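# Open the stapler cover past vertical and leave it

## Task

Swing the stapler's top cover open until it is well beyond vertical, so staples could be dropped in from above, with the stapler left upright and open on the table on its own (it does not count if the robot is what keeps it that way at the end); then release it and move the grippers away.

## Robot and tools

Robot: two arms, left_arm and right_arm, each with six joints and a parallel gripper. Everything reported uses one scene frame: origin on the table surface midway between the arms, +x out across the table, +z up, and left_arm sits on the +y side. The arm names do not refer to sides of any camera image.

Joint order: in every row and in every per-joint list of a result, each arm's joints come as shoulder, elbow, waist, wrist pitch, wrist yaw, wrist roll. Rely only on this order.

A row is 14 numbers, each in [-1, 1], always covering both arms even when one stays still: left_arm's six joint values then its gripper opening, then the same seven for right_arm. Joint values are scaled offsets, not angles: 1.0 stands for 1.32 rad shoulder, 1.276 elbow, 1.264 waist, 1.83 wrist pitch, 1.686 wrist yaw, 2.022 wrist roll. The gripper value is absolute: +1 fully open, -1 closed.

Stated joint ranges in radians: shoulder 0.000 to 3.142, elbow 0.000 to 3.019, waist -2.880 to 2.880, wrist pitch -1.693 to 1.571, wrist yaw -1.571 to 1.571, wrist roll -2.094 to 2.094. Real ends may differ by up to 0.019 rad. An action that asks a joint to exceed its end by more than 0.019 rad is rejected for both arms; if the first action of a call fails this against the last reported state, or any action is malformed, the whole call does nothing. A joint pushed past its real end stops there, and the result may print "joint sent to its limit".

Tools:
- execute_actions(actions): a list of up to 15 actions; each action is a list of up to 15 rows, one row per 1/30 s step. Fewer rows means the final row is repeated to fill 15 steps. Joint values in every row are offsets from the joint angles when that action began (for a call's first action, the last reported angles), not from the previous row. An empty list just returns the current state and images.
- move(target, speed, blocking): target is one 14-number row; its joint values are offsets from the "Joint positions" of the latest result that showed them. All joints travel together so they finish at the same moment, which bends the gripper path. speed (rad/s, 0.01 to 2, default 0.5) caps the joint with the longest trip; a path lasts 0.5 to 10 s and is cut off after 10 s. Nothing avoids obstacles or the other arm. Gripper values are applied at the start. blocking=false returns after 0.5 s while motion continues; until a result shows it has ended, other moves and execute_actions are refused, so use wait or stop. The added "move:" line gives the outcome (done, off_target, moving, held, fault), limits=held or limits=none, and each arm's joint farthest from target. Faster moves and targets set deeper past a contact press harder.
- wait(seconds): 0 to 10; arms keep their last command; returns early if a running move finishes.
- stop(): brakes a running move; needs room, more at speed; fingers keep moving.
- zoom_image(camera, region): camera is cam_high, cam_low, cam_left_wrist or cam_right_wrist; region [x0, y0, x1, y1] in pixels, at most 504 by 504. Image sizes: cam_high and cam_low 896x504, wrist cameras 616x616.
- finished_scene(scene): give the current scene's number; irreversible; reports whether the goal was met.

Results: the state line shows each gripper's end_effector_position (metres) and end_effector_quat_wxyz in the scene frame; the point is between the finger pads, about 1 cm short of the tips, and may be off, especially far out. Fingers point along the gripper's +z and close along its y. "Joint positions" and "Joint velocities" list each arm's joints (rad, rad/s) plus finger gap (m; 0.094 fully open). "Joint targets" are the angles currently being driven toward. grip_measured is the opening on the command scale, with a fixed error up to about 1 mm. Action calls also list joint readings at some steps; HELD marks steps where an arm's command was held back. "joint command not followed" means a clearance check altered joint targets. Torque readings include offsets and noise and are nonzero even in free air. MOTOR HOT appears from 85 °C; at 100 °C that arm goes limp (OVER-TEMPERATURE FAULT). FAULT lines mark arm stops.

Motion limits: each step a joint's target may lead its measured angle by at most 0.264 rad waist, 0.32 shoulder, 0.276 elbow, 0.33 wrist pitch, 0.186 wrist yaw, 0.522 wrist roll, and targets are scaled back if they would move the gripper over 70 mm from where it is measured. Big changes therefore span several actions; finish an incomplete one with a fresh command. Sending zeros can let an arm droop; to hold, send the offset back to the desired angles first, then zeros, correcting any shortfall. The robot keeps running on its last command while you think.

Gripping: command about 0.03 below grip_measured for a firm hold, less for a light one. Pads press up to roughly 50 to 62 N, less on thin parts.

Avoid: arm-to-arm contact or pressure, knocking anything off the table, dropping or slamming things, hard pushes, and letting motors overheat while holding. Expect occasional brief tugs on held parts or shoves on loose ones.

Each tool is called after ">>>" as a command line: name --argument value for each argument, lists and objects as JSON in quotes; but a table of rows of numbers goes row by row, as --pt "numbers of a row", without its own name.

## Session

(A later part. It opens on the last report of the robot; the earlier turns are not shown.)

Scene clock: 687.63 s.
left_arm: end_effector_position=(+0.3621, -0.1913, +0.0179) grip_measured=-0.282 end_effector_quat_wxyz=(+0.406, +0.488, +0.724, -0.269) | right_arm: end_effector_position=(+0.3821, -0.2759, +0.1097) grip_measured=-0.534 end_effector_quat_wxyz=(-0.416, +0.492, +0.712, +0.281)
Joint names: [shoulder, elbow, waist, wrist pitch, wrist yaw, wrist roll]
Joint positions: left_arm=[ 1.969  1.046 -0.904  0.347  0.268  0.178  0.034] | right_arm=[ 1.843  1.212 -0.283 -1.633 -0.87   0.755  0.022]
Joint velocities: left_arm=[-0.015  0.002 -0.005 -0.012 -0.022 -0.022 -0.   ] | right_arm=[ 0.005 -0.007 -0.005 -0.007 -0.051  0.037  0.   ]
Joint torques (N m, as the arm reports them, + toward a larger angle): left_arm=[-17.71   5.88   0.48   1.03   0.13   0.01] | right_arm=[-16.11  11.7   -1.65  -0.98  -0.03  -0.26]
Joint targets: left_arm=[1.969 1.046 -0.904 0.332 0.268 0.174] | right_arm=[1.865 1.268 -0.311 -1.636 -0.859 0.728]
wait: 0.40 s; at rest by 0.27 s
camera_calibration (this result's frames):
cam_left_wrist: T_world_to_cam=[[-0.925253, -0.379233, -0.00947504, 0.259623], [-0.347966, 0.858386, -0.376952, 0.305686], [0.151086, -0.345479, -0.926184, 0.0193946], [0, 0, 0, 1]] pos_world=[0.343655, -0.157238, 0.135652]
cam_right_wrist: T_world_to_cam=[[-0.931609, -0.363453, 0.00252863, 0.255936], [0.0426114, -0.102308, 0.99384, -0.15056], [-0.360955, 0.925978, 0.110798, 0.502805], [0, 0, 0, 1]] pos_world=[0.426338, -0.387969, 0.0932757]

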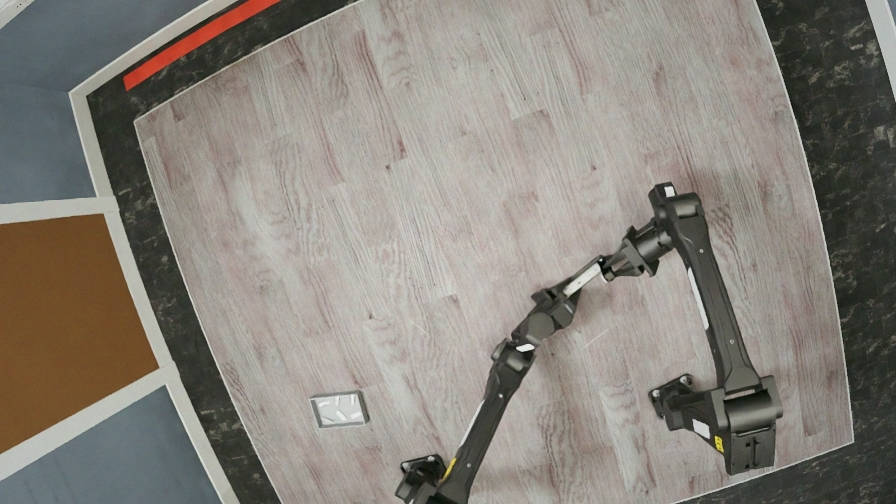

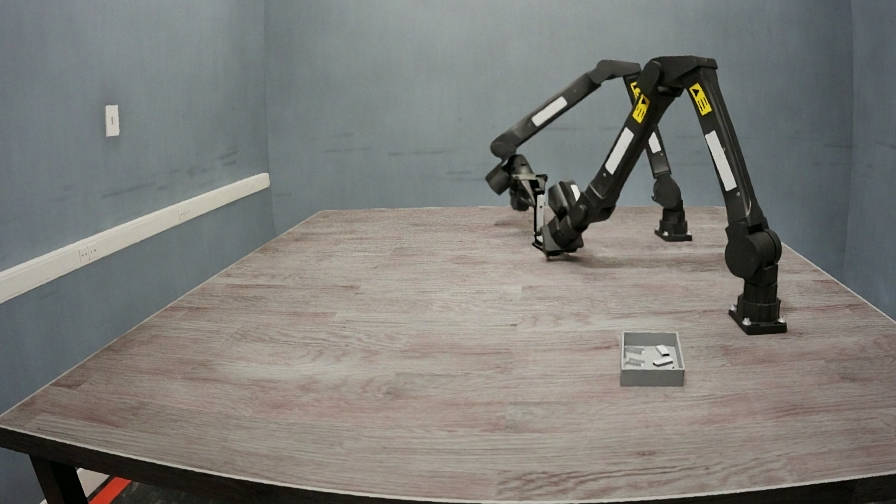

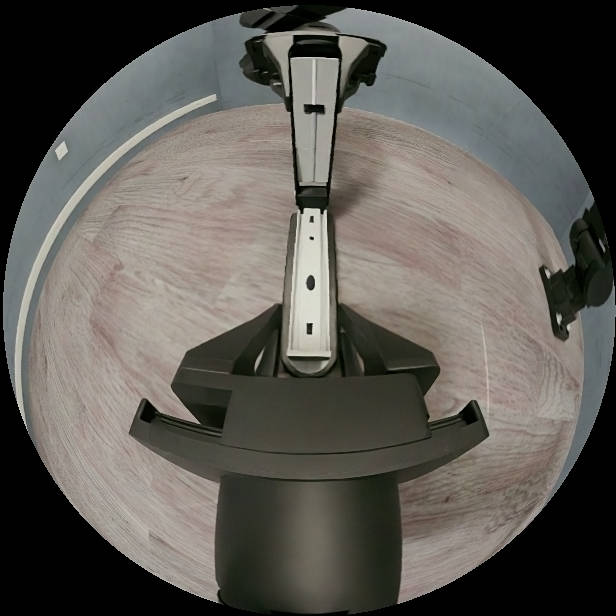

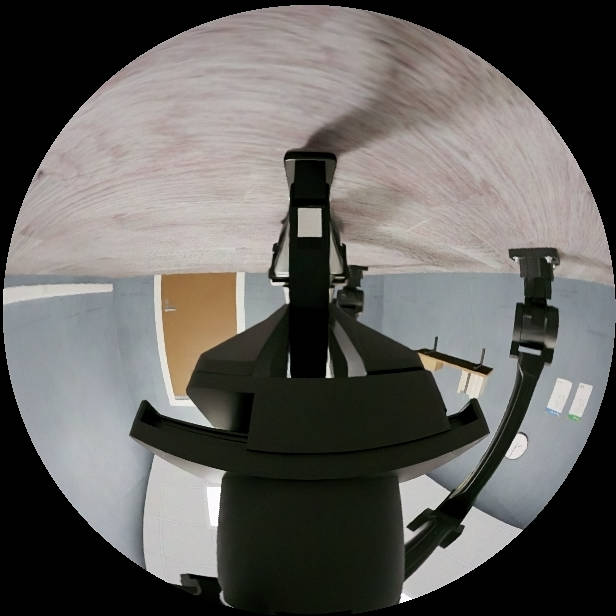

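>>> execute_actions --actions '[[[0,0,0,-0.008,0,0,-0.33,0.0201,0.0461,-0.0249,-0.0027,0.0084,-0.0146,-0.55],[0,0,0,-0.008,0,0,-0.33,0.0212,0.0482,-0.0276,-0.0031,0.0102,-0.0154,-0.55],[0,0,0,-0.008,0,0,-0.33,0.0224,0.0504,-0.0302,-0.0036,0.0121,-0.0161,-0.55],[0,0,0,-0.008,0,0,-0.33,0.0236,0.0526,-0.0329,-0.0040,0.0140,-0.0169,-0.55],[0,0,0,-0.008,0,0,-0.33,0.0247,0.0547,-0.0356,-0.0045,0.0158,-0.0177,-0.55],[0,0,0,-0.008,0,0,-0.33,0.0259,0.0569,-0.0383,-0.0050,0.0177,-0.0185,-0.55],[0,0,0,-0.008,0,0,-0.33,0.0271,0.0591,-0.0409,-0.0054,0.0196,-0.0192,-0.55],[0,0,0,-0.008,0,0,-0.33,0.0283,0.0613,-0.0436,-0.0059,0.0215,-0.0200,-0.55],[0,0,0,-0.008,0,0,-0.33,0.0294,0.0634,-0.0463,-0.0064,0.0233,-0.0208,-0.55],[0,0,0,-0.008,0,0,-0.33,0.0306,0.0656,-0.0490,-0.0068,0.0252,-0.0216,-0.55],[0,0,0,-0.008,0,0,-0.33,0.0318,0.0678,-0.0516,-0.0073,0.0271,-0.0223,-0.55],[0,0,0,-0.008,0,0,-0.33,0.0329,0.0699,-0.0543,-0.0077,0.0289,-0.0231,-0.55],[0,0,0,-0.008,0,0,-0.33,0.0341,0.0721,-0.0570,-0.0082,0.0308,-0.0239,-0.55]]]'

>>> wait --seconds 0.4

Scene clock: 698.23 s.
left_arm: end_effector_position=(+0.3621, -0.1913, +0.0179) grip_measured=-0.282 end_effector_quat_wxyz=(+0.406, +0.488, +0.724, -0.268) | right_arm: end_effector_position=(+0.3896, -0.2956, +0.1074) grip_measured=-0.534 end_effector_quat_wxyz=(-0.408, +0.496, +0.716, +0.275)
Joint names: [shoulder, elbow, waist, wrist pitch, wrist yaw, wrist roll]
Joint positions: left_arm=[ 1.969  1.046 -0.904  0.347  0.268  0.18   0.034] | right_arm=[ 1.861  1.244 -0.32  -1.651 -0.831  0.736  0.022]
Joint velocities: left_arm=[-0.005  0.002 -0.005  0.002 -0.022  0.022 -0.001] | right_arm=[ 0.044  0.027 -0.054 -0.002  0.095 -0.051  0.001]
Joint torques (N m, as the arm reports them, + toward a larger angle): left_arm=[-17.68   5.86   0.65   1.03   0.11   0.04] | right_arm=[-16.2   11.99  -1.81  -0.58   0.08  -0.22]
Joint targets: left_arm=[1.969 1.046 -0.904 0.332 0.268 0.178] | right_arm=[1.887 1.304 -0.355 -1.648 -0.818 0.707]
Step readings (joint positions):
0: left_arm=[1.969 1.046 -0.904 0.347 0.268 0.178] | right_arm=[1.843 1.212 -0.283 -1.633 -0.870 0.755]
1: left_arm=[1.969 1.046 -0.904 0.347 0.268 0.179] | right_arm=[1.843 1.212 -0.283 -1.633 -0.870 0.754]
2: left_arm=[1.969 1.046 -0.904 0.347 0.268 0.179] | right_arm=[1.843 1.213 -0.283 -1.634 -0.868 0.754]
4: left_arm=[1.969 1.046 -0.904 0.347 0.268 0.179] | right_arm=[1.846 1.217 -0.284 -1.638 -0.865 0.752]
8: left_arm=[1.969 1.046 -0.904 0.347 0.268 0.179] | right_arm=[1.850 1.228 -0.294 -1.645 -0.852 0.748]
15: Joint positions above
camera_calibration (this result's frames):
cam_left_wrist: T_world_to_cam=[[-0.925544, -0.378486, -0.0107732, 0.259895], [-0.346826, 0.858852, -0.376941, 0.305362], [0.15192, -0.345139, -0.926175, 0.0191576], [0, 0, 0, 1]] pos_world=[0.343542, -0.157282, 0.135647]
cam_right_wrist: T_world_to_cam=[[-0.932371, -0.361469, 0.00501331, 0.256445], [0.0362113, -0.0795869, 0.99617, -0.141636], [-0.359686, 0.928981, 0.0872937, 0.526895], [0, 0, 0, 1]] pos_world=[0.433747, -0.408051, 0.0938132]

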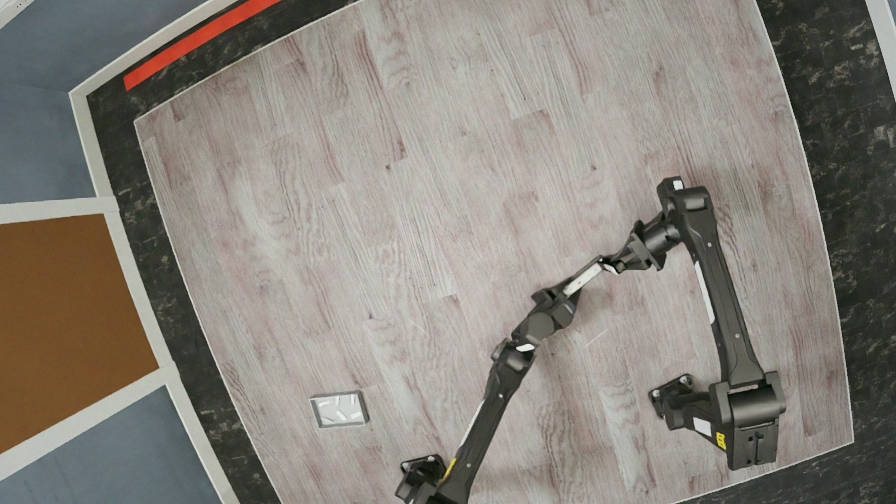

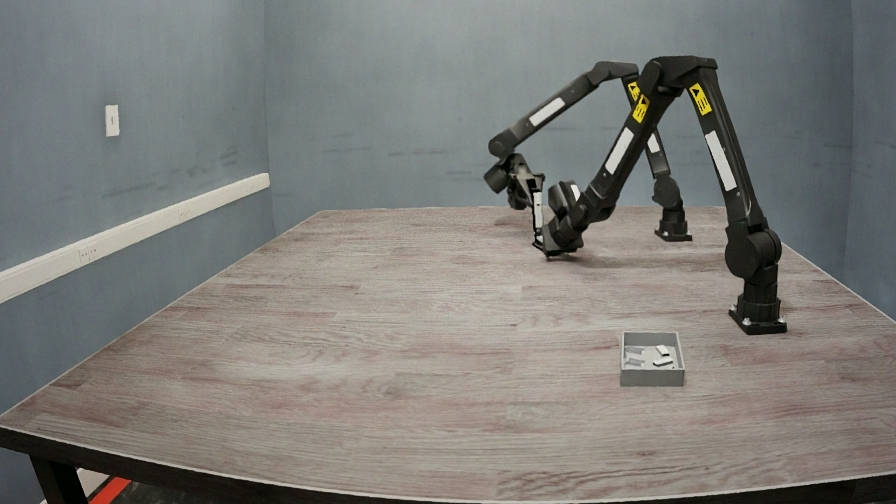

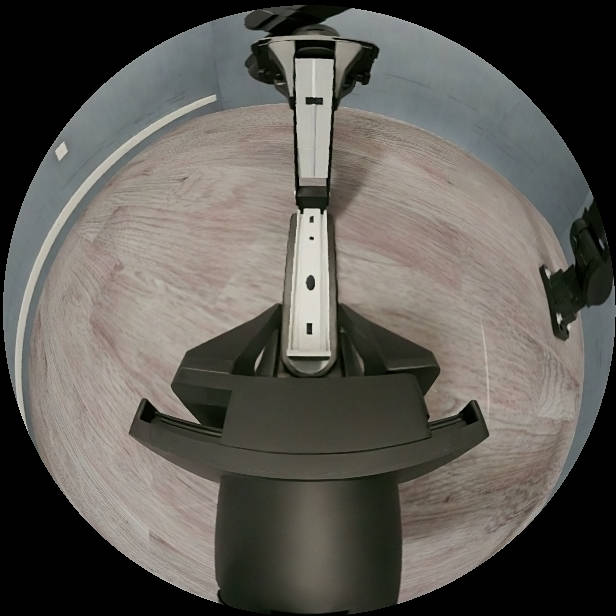

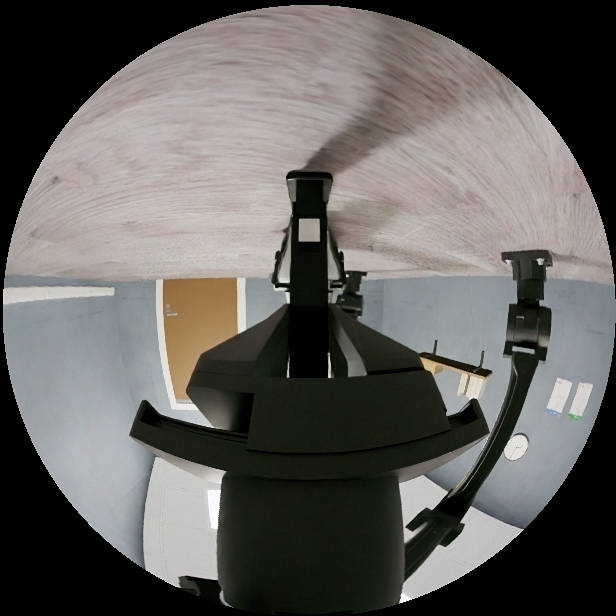

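Scene clock: 698.63 s.
left_arm: end_effector_position=(+0.3621, -0.1913, +0.0179) grip_measured=-0.282 end_effector_quat_wxyz=(+0.407, +0.489, +0.724, -0.268) | right_arm: end_effector_position=(+0.3899, -0.2968, +0.1071) grip_measured=-0.534 end_effector_quat_wxyz=(-0.408, +0.496, +0.715, +0.276)
Joint names: [shoulder, elbow, waist, wrist pitch, wrist yaw, wrist roll]
Joint positions: left_arm=[ 1.969  1.046 -0.904  0.347  0.268  0.181  0.034] | right_arm=[ 1.863  1.245 -0.323 -1.652 -0.831  0.732  0.022]
Joint velocities: left_arm=[-0.015 -0.022 -0.005  0.007 -0.007 -0.081 -0.   ] | right_arm=[-0.024  0.007 -0.005  0.007  0.037  0.037  0.   ]
Joint torques (N m, as the arm reports them, + toward a larger angle): left_arm=[-17.86   5.88   0.71   1.03   0.14   0.05] | right_arm=[-16.35  12.05  -2.07  -0.69   0.07  -0.24]
Joint targets: left_arm=[1.969 1.046 -0.904 0.332 0.268 0.178] | right_arm=[1.887 1.304 -0.355 -1.648 -0.818 0.707]
wait: 0.40 s; at rest by 0.23 s
camera_calibration (this result's frames):
cam_left_wrist: T_world_to_cam=[[-0.925762, -0.377925, -0.0117469, 0.260099], [-0.345971, 0.859201, -0.376931, 0.305119], [0.152545, -0.344885, -0.926167, 0.0189797], [0, 0, 0, 1]] pos_world=[0.343456, -0.157315, 0.135643]
cam_right_wrist: T_world_to_cam=[[-0.932766, -0.360466, 0.00339289, 0.256879], [0.0349672, -0.0811079, 0.996092, -0.141433], [-0.358782, 0.929239, 0.0882592, 0.527782], [0, 0, 0, 1]] pos_world=[0.433912, -0.409312, 0.0934272]

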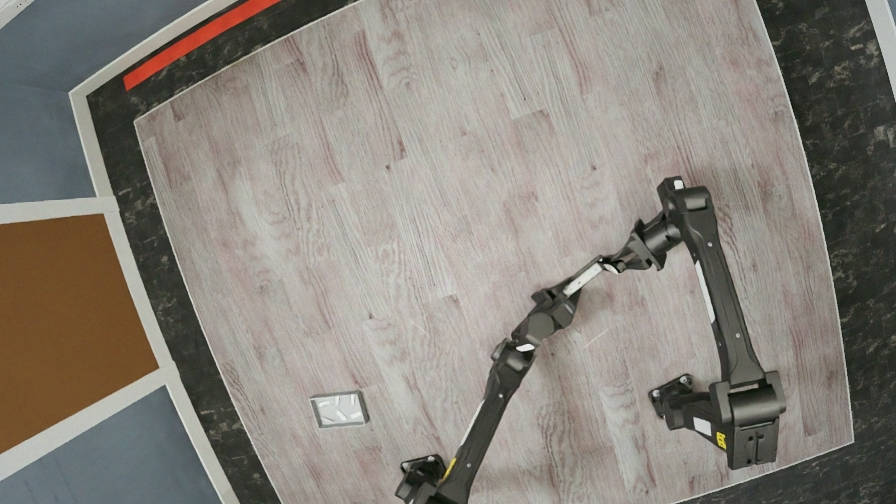

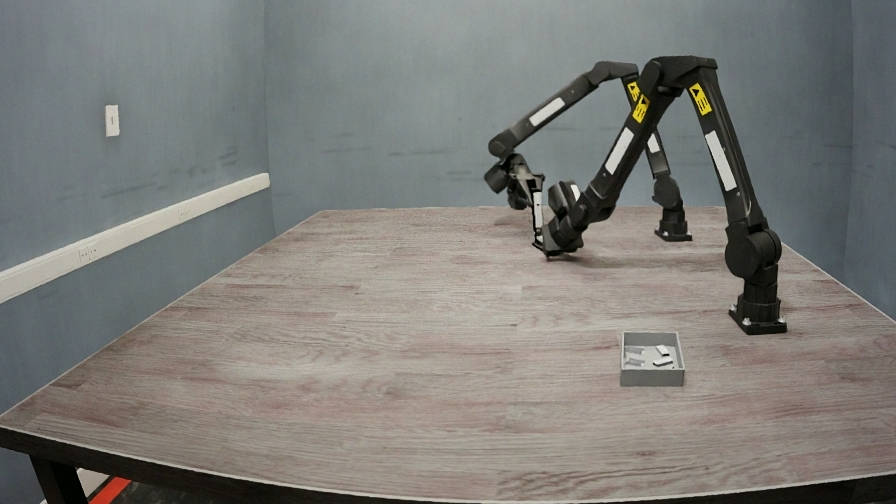

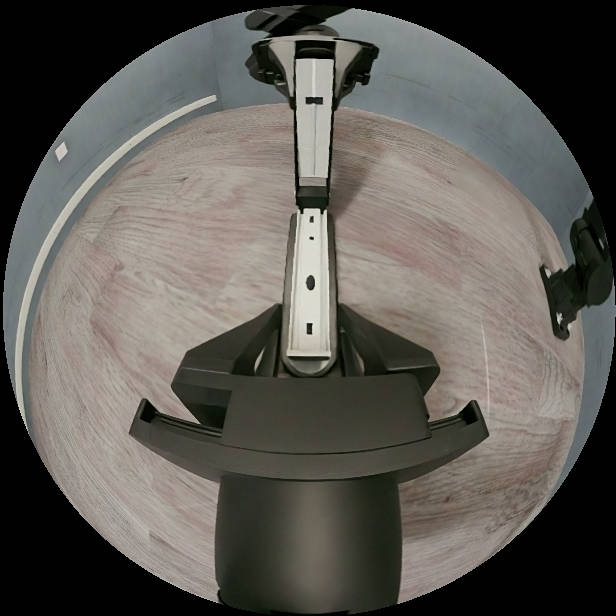

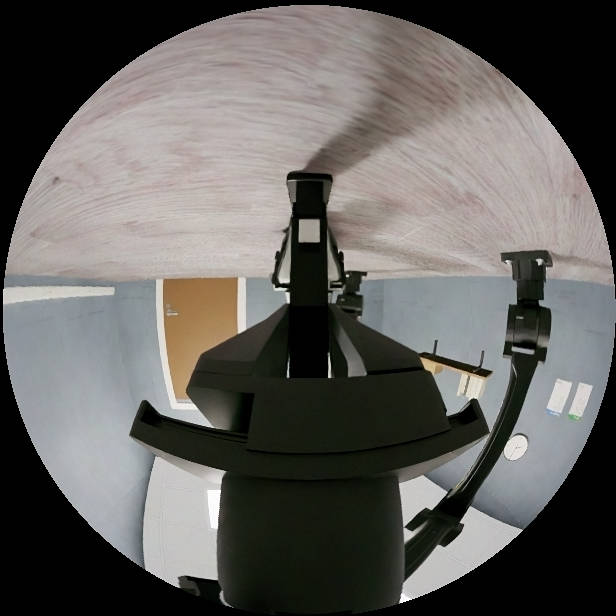

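>>> execute_actions --actions '[[[0,0,0,-0.008,0,0,-0.33,0.0201,0.0479,-0.0276,0.0022,0.0092,-0.0138,-0.546],[0,0,0,-0.008,0,0,-0.33,0.0214,0.0497,-0.0299,0.0022,0.0107,-0.0147,-0.546],[0,0,0,-0.008,0,0,-0.33,0.0228,0.0514,-0.0322,0.0022,0.0122,-0.0156,-0.546],[0,0,0,-0.008,0,0,-0.33,0.0244,0.0532,-0.0344,0.0022,0.0136,-0.0166,-0.546],[0,0,0,-0.008,0,0,-0.33,0.0260,0.0549,-0.0367,0.0022,0.0151,-0.0175,-0.546],[0,0,0,-0.008,0,0,-0.33,0.0278,0.0566,-0.0390,0.0022,0.0166,-0.0184,-0.546],[0,0,0,-0.008,0,0,-0.33,0.0297,0.0584,-0.0413,0.0022,0.0181,-0.0193,-0.546],[0,0,0,-0.008,0,0,-0.33,0.0317,0.0601,-0.0436,0.0022,0.0196,-0.0202,-0.546],[0,0,0,-0.008,0,0,-0.33,0.0338,0.0618,-0.0459,0.0022,0.0211,-0.0211,-0.546],[0,0,0,-0.008,0,0,-0.33,0.0360,0.0636,-0.0481,0.0022,0.0225,-0.0221,-0.546],[0,0,0,-0.008,0,0,-0.33,0.0384,0.0653,-0.0504,0.0022,0.0240,-0.0230,-0.546],[0,0,0,-0.008,0,0,-0.33,0.0408,0.0671,-0.0527,0.0022,0.0255,-0.0239,-0.546],[0,0,0,-0.008,0,0,-0.33,0.0434,0.0688,-0.0550,0.0022,0.0270,-0.0248,-0.546]]]'

>>> wait --seconds 0.4

Scene clock: 721.43 s.
left_arm: end_effector_position=(+0.3621, -0.1913, +0.0179) grip_measured=-0.282 end_effector_quat_wxyz=(+0.407, +0.489, +0.724, -0.268) | right_arm: end_effector_position=(+0.3971, -0.3154, +0.0988) grip_measured=-0.531 end_effector_quat_wxyz=(-0.400, +0.499, +0.719, +0.271)
Joint names: [shoulder, elbow, waist, wrist pitch, wrist yaw, wrist roll]
Joint positions: left_arm=[ 1.969  1.046 -0.904  0.347  0.268  0.182  0.034] | right_arm=[ 1.892  1.272 -0.357 -1.655 -0.797  0.711  0.022]
Joint velocities: left_arm=[-0.005 -0.007 -0.005 -0.017  0.051 -0.037 -0.   ] | right_arm=[ 0.063  0.022 -0.073 -0.017  0.066 -0.095  0.   ]
Joint torques (N m, as the arm reports them, + toward a larger angle): left_arm=[-17.58   5.87   0.55   1.03   0.12   0.06] | right_arm=[-16.57  11.98  -1.73  -0.63   0.06  -0.23]
Joint targets: left_arm=[1.969 1.046 -0.904 0.332 0.268 0.181] | right_arm=[1.920 1.333 -0.393 -1.648 -0.785 0.682]
Step readings (joint positions):
0: left_arm=[1.969 1.046 -0.904 0.347 0.268 0.181] | right_arm=[1.863 1.245 -0.323 -1.652 -0.831 0.732]
1: left_arm=[1.969 1.046 -0.904 0.347 0.268 0.181] | right_arm=[1.863 1.245 -0.323 -1.652 -0.831 0.732]
2: left_arm=[1.969 1.046 -0.904 0.347 0.268 0.182] | right_arm=[1.863 1.246 -0.323 -1.653 -0.829 0.731]
4: left_arm=[1.969 1.046 -0.904 0.347 0.268 0.182] | right_arm=[1.864 1.248 -0.324 -1.654 -0.825 0.730]
8: left_arm=[1.969 1.046 -0.904 0.347 0.268 0.182] | right_arm=[1.871 1.257 -0.333 -1.655 -0.813 0.725]
15: Joint positions above
camera_calibration (this result's frames):
cam_left_wrist: T_world_to_cam=[[-0.925978, -0.377364, -0.0127205, 0.260302], [-0.345115, 0.85955, -0.376921, 0.304875], [0.15317, -0.34463, -0.926158, 0.0188016], [0, 0, 0, 1]] pos_world=[0.343371, -0.157348, 0.135638]
cam_right_wrist: T_world_to_cam=[[-0.933113, -0.359573, 0.00275249, 0.257387], [0.0273057, -0.0632232, 0.997626, -0.126386], [-0.358545, 0.930973, 0.0688127, 0.550695], [0, 0, 0, 1]] pos_world=[0.441071, -0.428123, 0.0874828]

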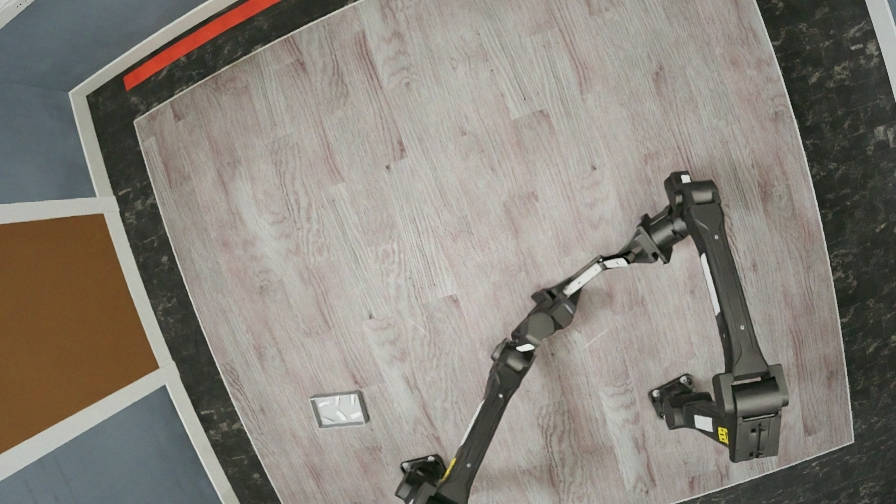

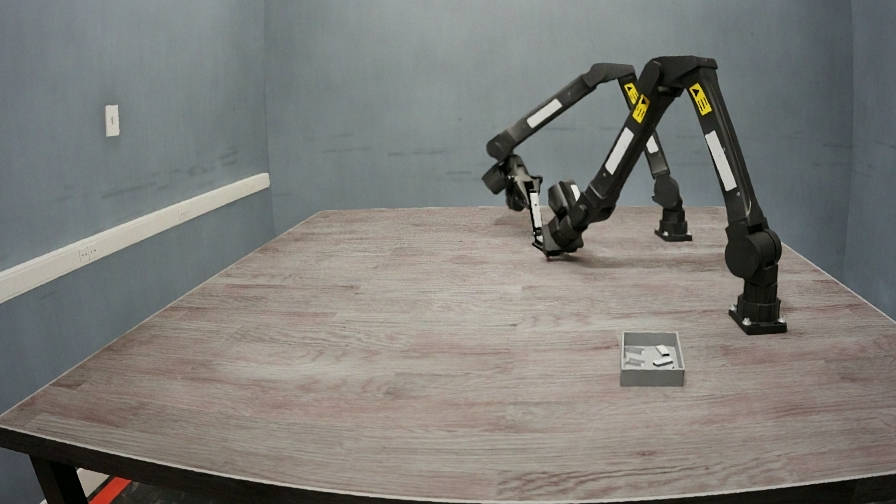

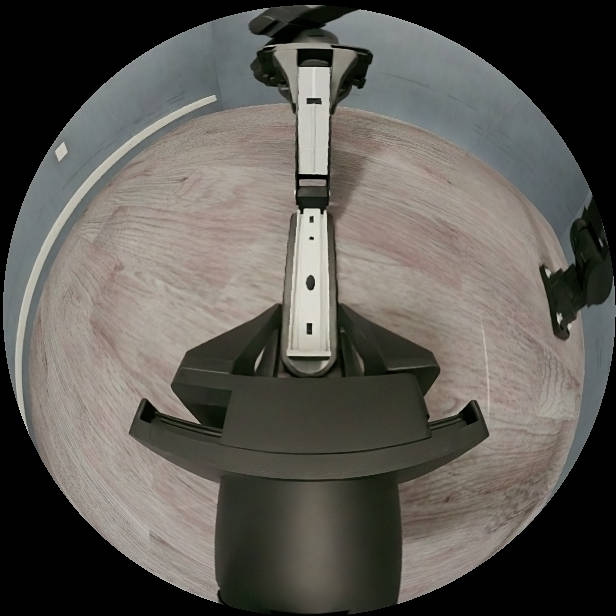

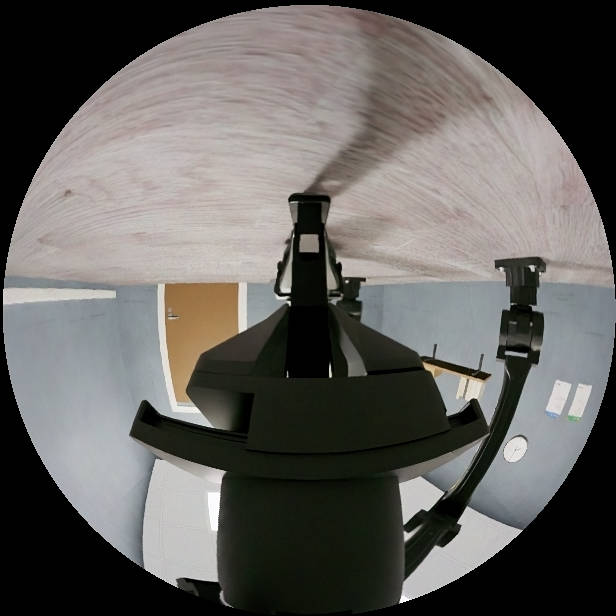

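Scene clock: 721.83 s.
left_arm: end_effector_position=(+0.3621, -0.1913, +0.0179) grip_measured=-0.282 end_effector_quat_wxyz=(+0.407, +0.489, +0.723, -0.268) | right_arm: end_effector_position=(+0.3975, -0.3170, +0.0979) grip_measured=-0.531 end_effector_quat_wxyz=(-0.400, +0.499, +0.719, +0.272)
Joint names: [shoulder, elbow, waist, wrist pitch, wrist yaw, wrist roll]
Joint positions: left_arm=[ 1.969  1.046 -0.904  0.347  0.268  0.183  0.034] | right_arm=[ 1.895  1.273 -0.36  -1.655 -0.797  0.707  0.022]
Joint velocities: left_arm=[ 0.005 -0.007  0.005 -0.007 -0.022  0.007 -0.001] | right_arm=[ 0.005 -0.007  0.005  0.002  0.022  0.037  0.   ]
Joint torques (N m, as the arm reports them, + toward a larger angle): left_arm=[-17.63   5.89   0.52   0.97   0.11   0.04] | right_arm=[-16.78  12.04  -2.15  -0.63   0.05  -0.23]
Joint targets: left_arm=[1.969 1.046 -0.904 0.332 0.268 0.181] | right_arm=[1.920 1.333 -0.393 -1.648 -0.785 0.682]
wait: 0.40 s; at rest by 0.23 s
camera_calibration (this result's frames):
cam_left_wrist: T_world_to_cam=[[-0.926193, -0.376802, -0.0136941, 0.260504], [-0.344259, 0.859898, -0.37691, 0.304632], [0.153796, -0.344377, -0.926149, 0.0186235], [0, 0, 0, 1]] pos_world=[0.343285, -0.15738, 0.135634]
cam_right_wrist: T_world_to_cam=[[-0.933522, -0.358519, 0.000643984, 0.257913], [0.0255478, -0.0647302, 0.997576, -0.125328], [-0.357608, 0.931276, 0.0695865, 0.552112], [0, 0, 0, 1]] pos_world=[0.441409, -0.429814, 0.0864386]

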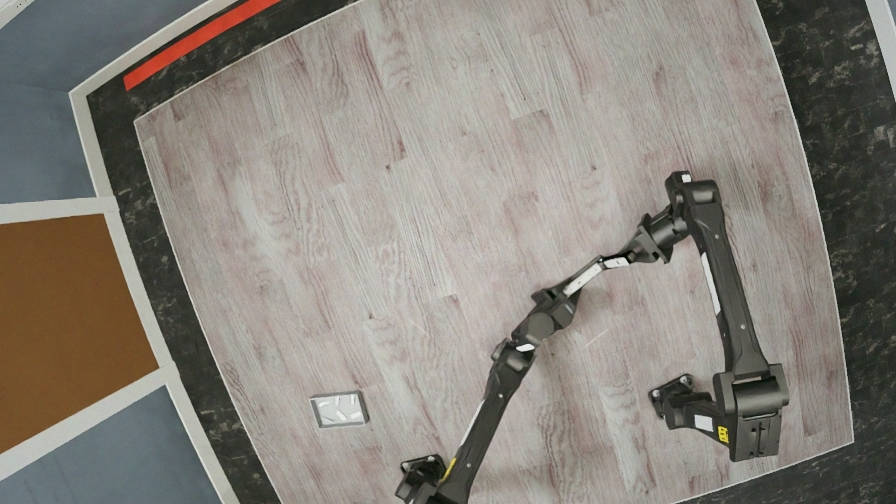

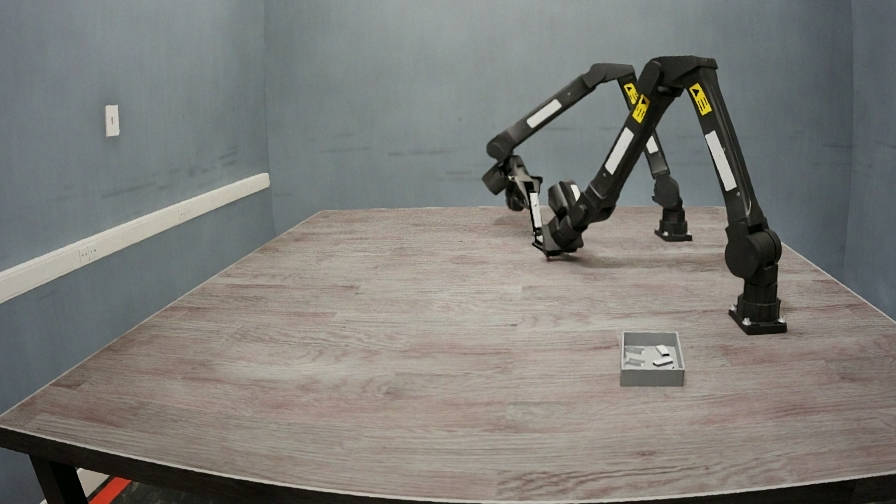

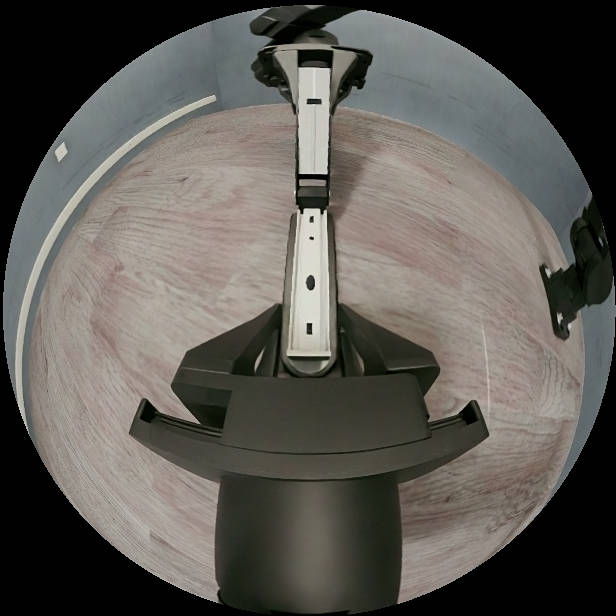

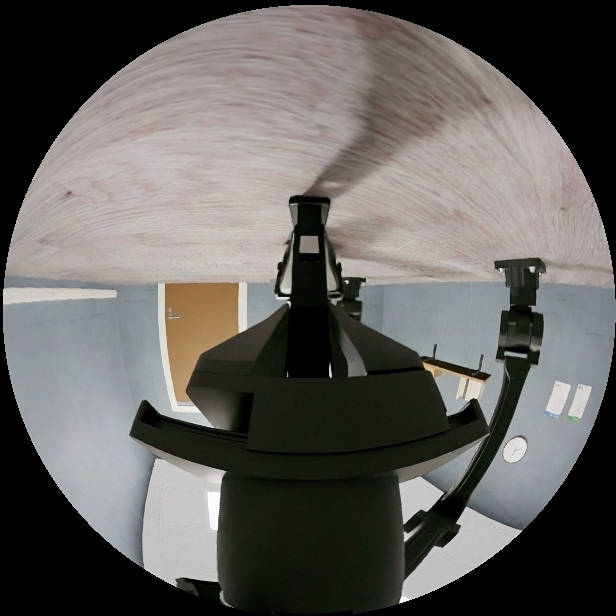

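>>> zoom_image --camera "cam_high" --region '[520, 170, 740, 340]'

>>> zoom_image --camera "cam_low" --region '[460, 130, 640, 280]'

Region (520, 170, 740, 340) of cam_high's 896x504 image, scaled by 2.291, with more detail than that image has; it fills the top 389 rows of this view, and the rest is white.

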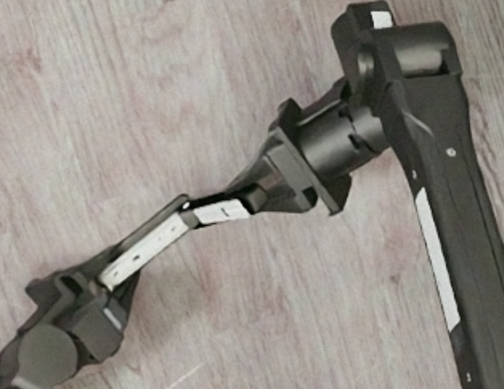

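Region (460, 130, 640, 280) of cam_low's 896x504 image, scaled by 2.800, with more detail than that image has.

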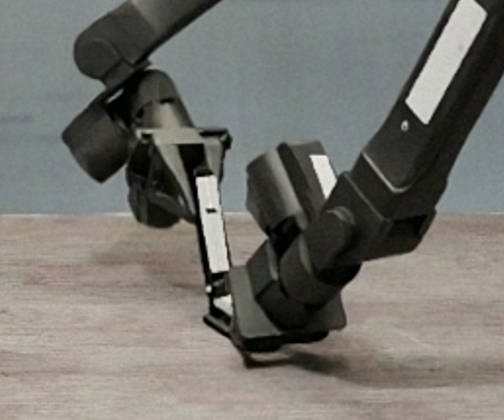

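>>> execute_actions --actions '[[[0,0,0,-0.008,0,0,-0.33,0.018,0.043,-0.018,0.003,0.006,-0.010,-0.546],[0,0,0,-0.008,0,0,-0.33,0.017,0.041,-0.012,0.003,0.004,-0.008,-0.546],[0,0,0,-0.008,0,0,-0.33,0.016,0.039,-0.007,0.003,0.003,-0.006,-0.546],[0,0,0,-0.008,0,0,-0.33,0.016,0.038,-0.004,0.003,0.002,-0.004,-0.54],[0,0,0,-0.008,0,0,-0.33,0.016,0.038,-0.004,0.003,0.002,-0.004,-0.535],[0,0,0,-0.008,0,0,-0.33,0.016,0.038,-0.004,0.003,0.002,-0.004,-0.53],[0,0,0,-0.008,0,0,-0.33,0.016,0.038,-0.004,0.003,0.002,-0.004,-0.525],[0,0,0,-0.008,0,0,-0.33,0.016,0.038,-0.004,0.003,0.002,-0.004,-0.52],[0,0,0,-0.008,0,0,-0.33,0.016,0.038,-0.004,0.003,0.002,-0.004,-0.51],[0,0,0,-0.008,0,0,-0.33,0.016,0.038,-0.004,0.003,0.002,-0.004,-0.50],[0,0,0,-0.008,0,0,-0.33,0.016,0.038,-0.004,0.003,0.002,-0.004,-0.49],[0,0,0,-0.008,0,0,-0.33,0.016,0.038,-0.004,0.003,0.002,-0.004,-0.48]]]'

>>> wait --seconds 0.5

Scene clock: 731.07 s.
left_arm: end_effector_position=(+0.3621, -0.1913, +0.0179) grip_measured=-0.282 end_effector_quat_wxyz=(+0.407, +0.489, +0.724, -0.268) | right_arm: end_effector_position=(+0.3994, -0.3174, +0.0989) grip_measured=-0.481 end_effector_quat_wxyz=(-0.398, +0.498, +0.721, +0.272)
Joint names: [shoulder, elbow, waist, wrist pitch, wrist yaw, wrist roll]
Joint positions: left_arm=[ 1.969  1.046 -0.904  0.347  0.268  0.181  0.034] | right_arm=[ 1.895  1.28  -0.359 -1.656 -0.794  0.707  0.024]
Joint velocities: left_arm=[-0.015 -0.002 -0.005  0.002 -0.007  0.007  0.002] | right_arm=[-0.015 -0.012 -0.015  0.007  0.11   0.007 -0.   ]
Joint torques (N m, as the arm reports them, + toward a larger angle): left_arm=[-17.82   5.87   0.65   1.01   0.12   0.09] | right_arm=[-17.09  10.58   0.48  -0.7   -0.48  -0.06]
Joint targets: left_arm=[1.969 1.046 -0.904 0.332 0.267 0.183] | right_arm=[1.916 1.322 -0.366 -1.650 -0.794 0.699]
Step readings (joint positions):
0: left_arm=[1.969 1.046 -0.904 0.347 0.268 0.183] | right_arm=[1.895 1.273 -0.360 -1.655 -0.797 0.707]
1: left_arm=[1.969 1.046 -0.904 0.347 0.268 0.183] | right_arm=[1.895 1.273 -0.360 -1.656 -0.797 0.707]
2: left_arm=[1.969 1.046 -0.904 0.347 0.268 0.183] | right_arm=[1.895 1.273 -0.360 -1.656 -0.797 0.707]
4: left_arm=[1.969 1.046 -0.904 0.347 0.268 0.183] | right_arm=[1.895 1.273 -0.360 -1.656 -0.797 0.707]
8: left_arm=[1.969 1.046 -0.904 0.347 0.268 0.183] | right_arm=[1.895 1.273 -0.359 -1.656 -0.797 0.707]
15: Joint positions above
camera_calibration (this result's frames):
cam_left_wrist: T_world_to_cam=[[-0.925834, -0.377738, -0.0120714, 0.260166], [-0.345685, 0.859318, -0.376928, 0.305038], [0.152753, -0.3448, -0.926164, 0.0189204], [0, 0, 0, 1]] pos_world=[0.343428, -0.157326, 0.135641]
cam_right_wrist: T_world_to_cam=[[-0.932305, -0.361662, -0.00277965, 0.258367], [0.0206754, -0.0609676, 0.997926, -0.123266], [-0.361081, 0.930314, 0.0643179, 0.554614], [0, 0, 0, 1]] pos_world=[0.443686, -0.430039, 0.088057]

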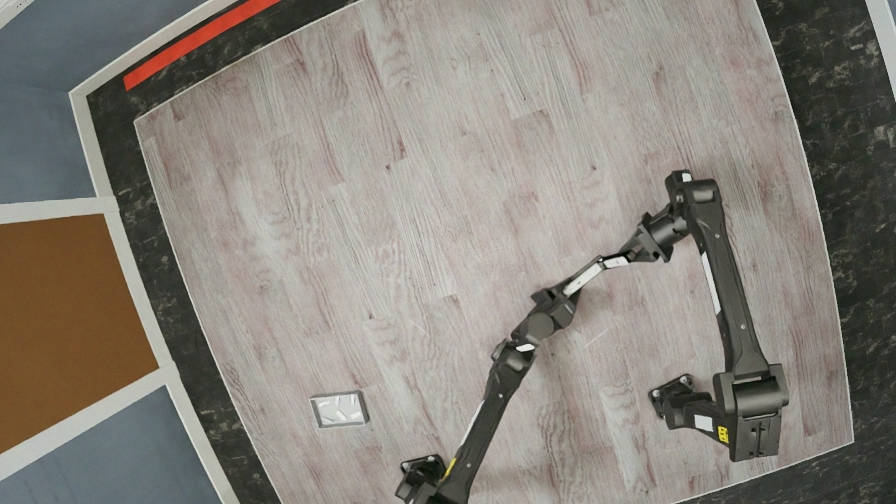

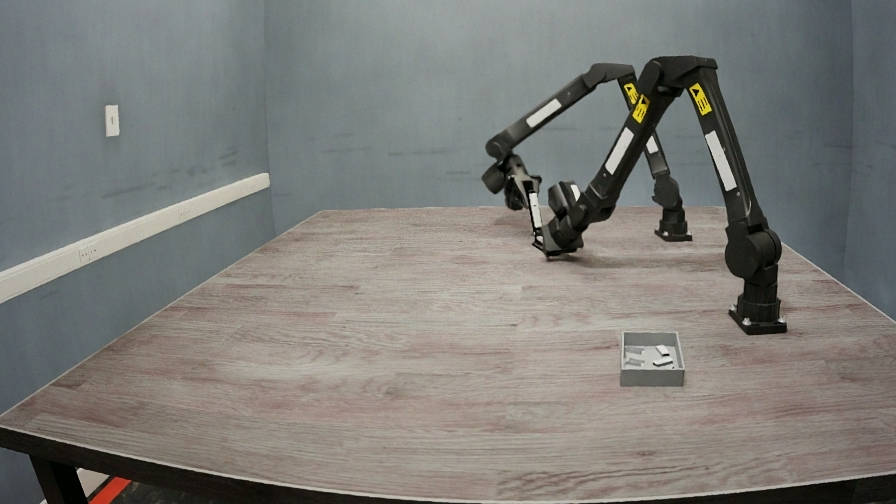

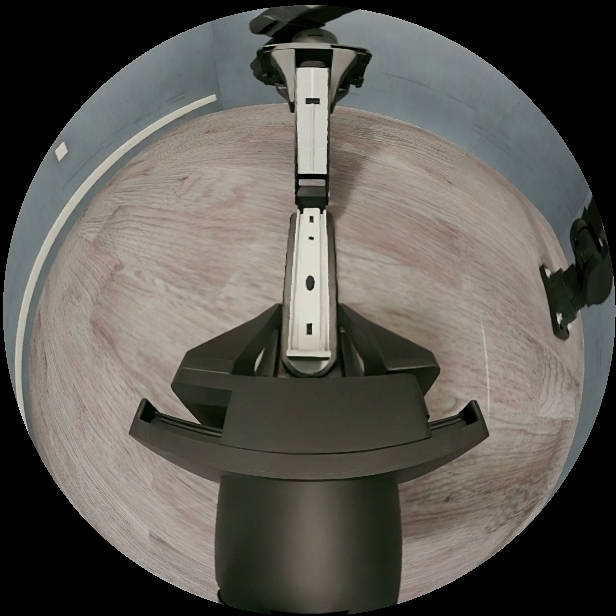

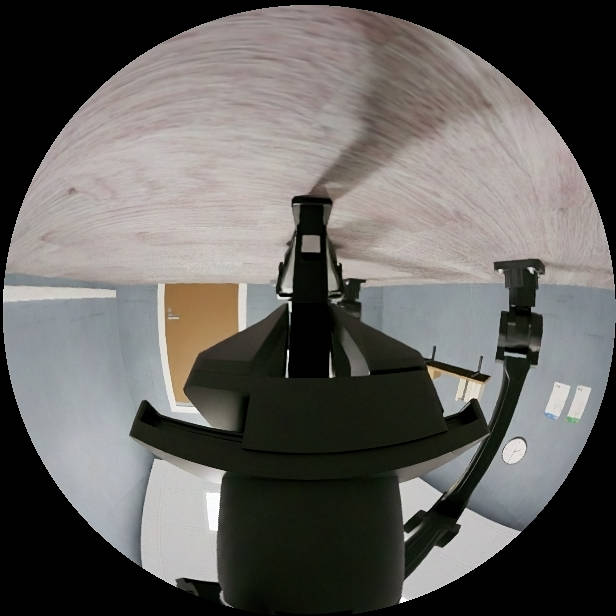

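Scene clock: 731.57 s.
left_arm: end_effector_position=(+0.3621, -0.1913, +0.0179) grip_measured=-0.282 end_effector_quat_wxyz=(+0.407, +0.489, +0.724, -0.268) | right_arm: end_effector_position=(+0.3994, -0.3174, +0.0989) grip_measured=-0.481 end_effector_quat_wxyz=(-0.398, +0.498, +0.721, +0.272)
Joint names: [shoulder, elbow, waist, wrist pitch, wrist yaw, wrist roll]
Joint positions: left_arm=[ 1.969  1.046 -0.904  0.347  0.268  0.181  0.034] | right_arm=[ 1.895  1.28  -0.359 -1.656 -0.794  0.707  0.024]
Joint velocities: left_arm=[-0.005  0.002  0.005 -0.002 -0.022 -0.022  0.001] | right_arm=[-0.005  0.002 -0.015  0.002 -0.051  0.037  0.001]
Joint torques (N m, as the arm reports them, + toward a larger angle): left_arm=[-17.88   5.92   0.49   0.99   0.12   0.09] | right_arm=[-17.2   10.54   0.08  -0.66  -0.46  -0.05]
Joint targets: left_arm=[1.969 1.046 -0.904 0.332 0.267 0.183] | right_arm=[1.916 1.322 -0.366 -1.650 -0.794 0.699]
wait: 0.50 s; at rest by 0.17 s
camera_calibration (this result's frames):
cam_left_wrist: T_world_to_cam=[[-0.925762, -0.377925, -0.0117469, 0.260099], [-0.345971, 0.859201, -0.376931, 0.305119], [0.152545, -0.344885, -0.926167, 0.0189797], [0, 0, 0, 1]] pos_world=[0.343456, -0.157315, 0.135643]
cam_right_wrist: T_world_to_cam=[[-0.932305, -0.361662, -0.00277965, 0.258367], [0.0206754, -0.0609676, 0.997926, -0.123266], [-0.361081, 0.930314, 0.0643179, 0.554614], [0, 0, 0, 1]] pos_world=[0.443686, -0.430039, 0.088057]

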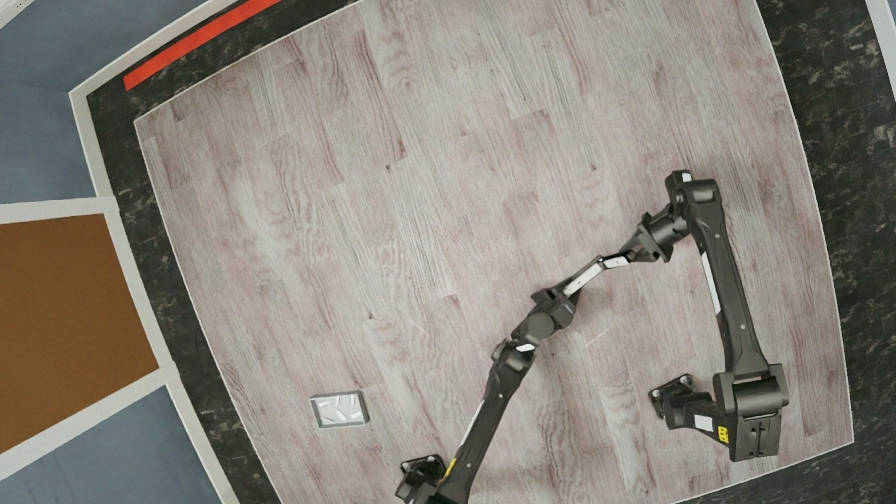

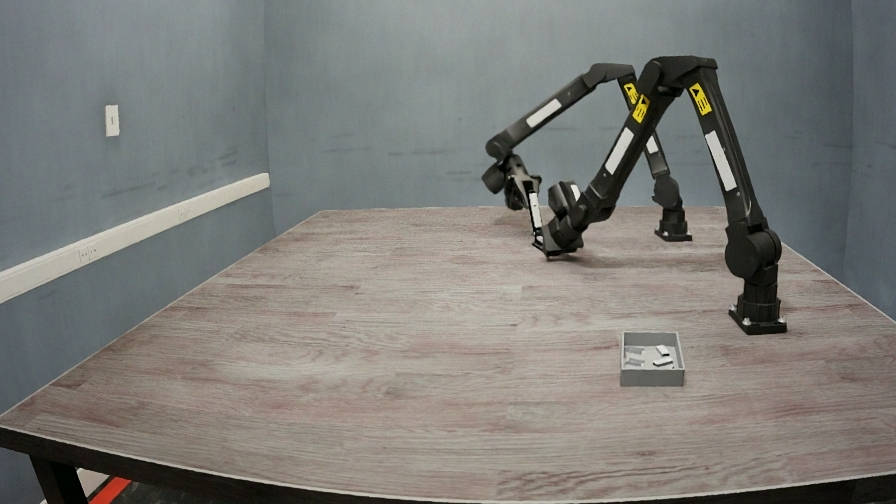

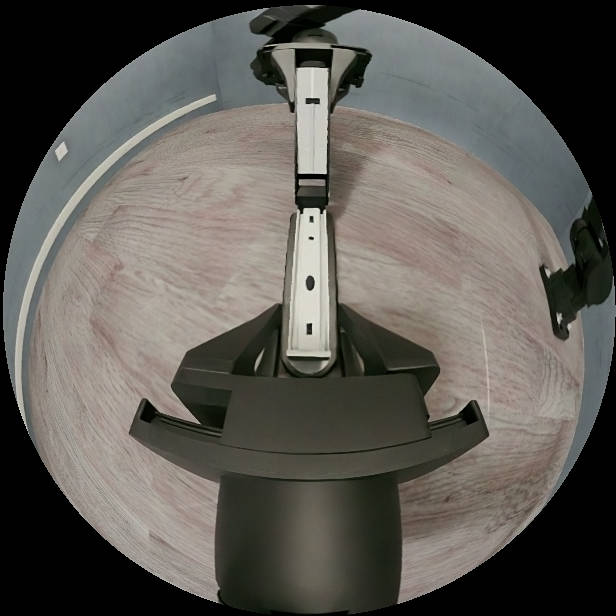

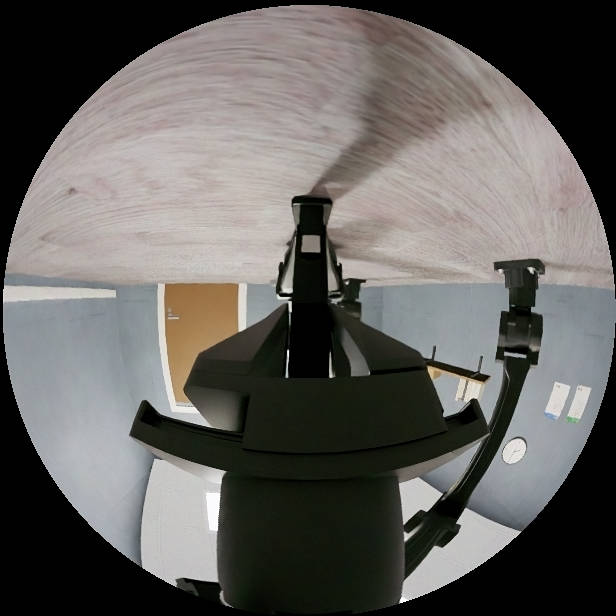

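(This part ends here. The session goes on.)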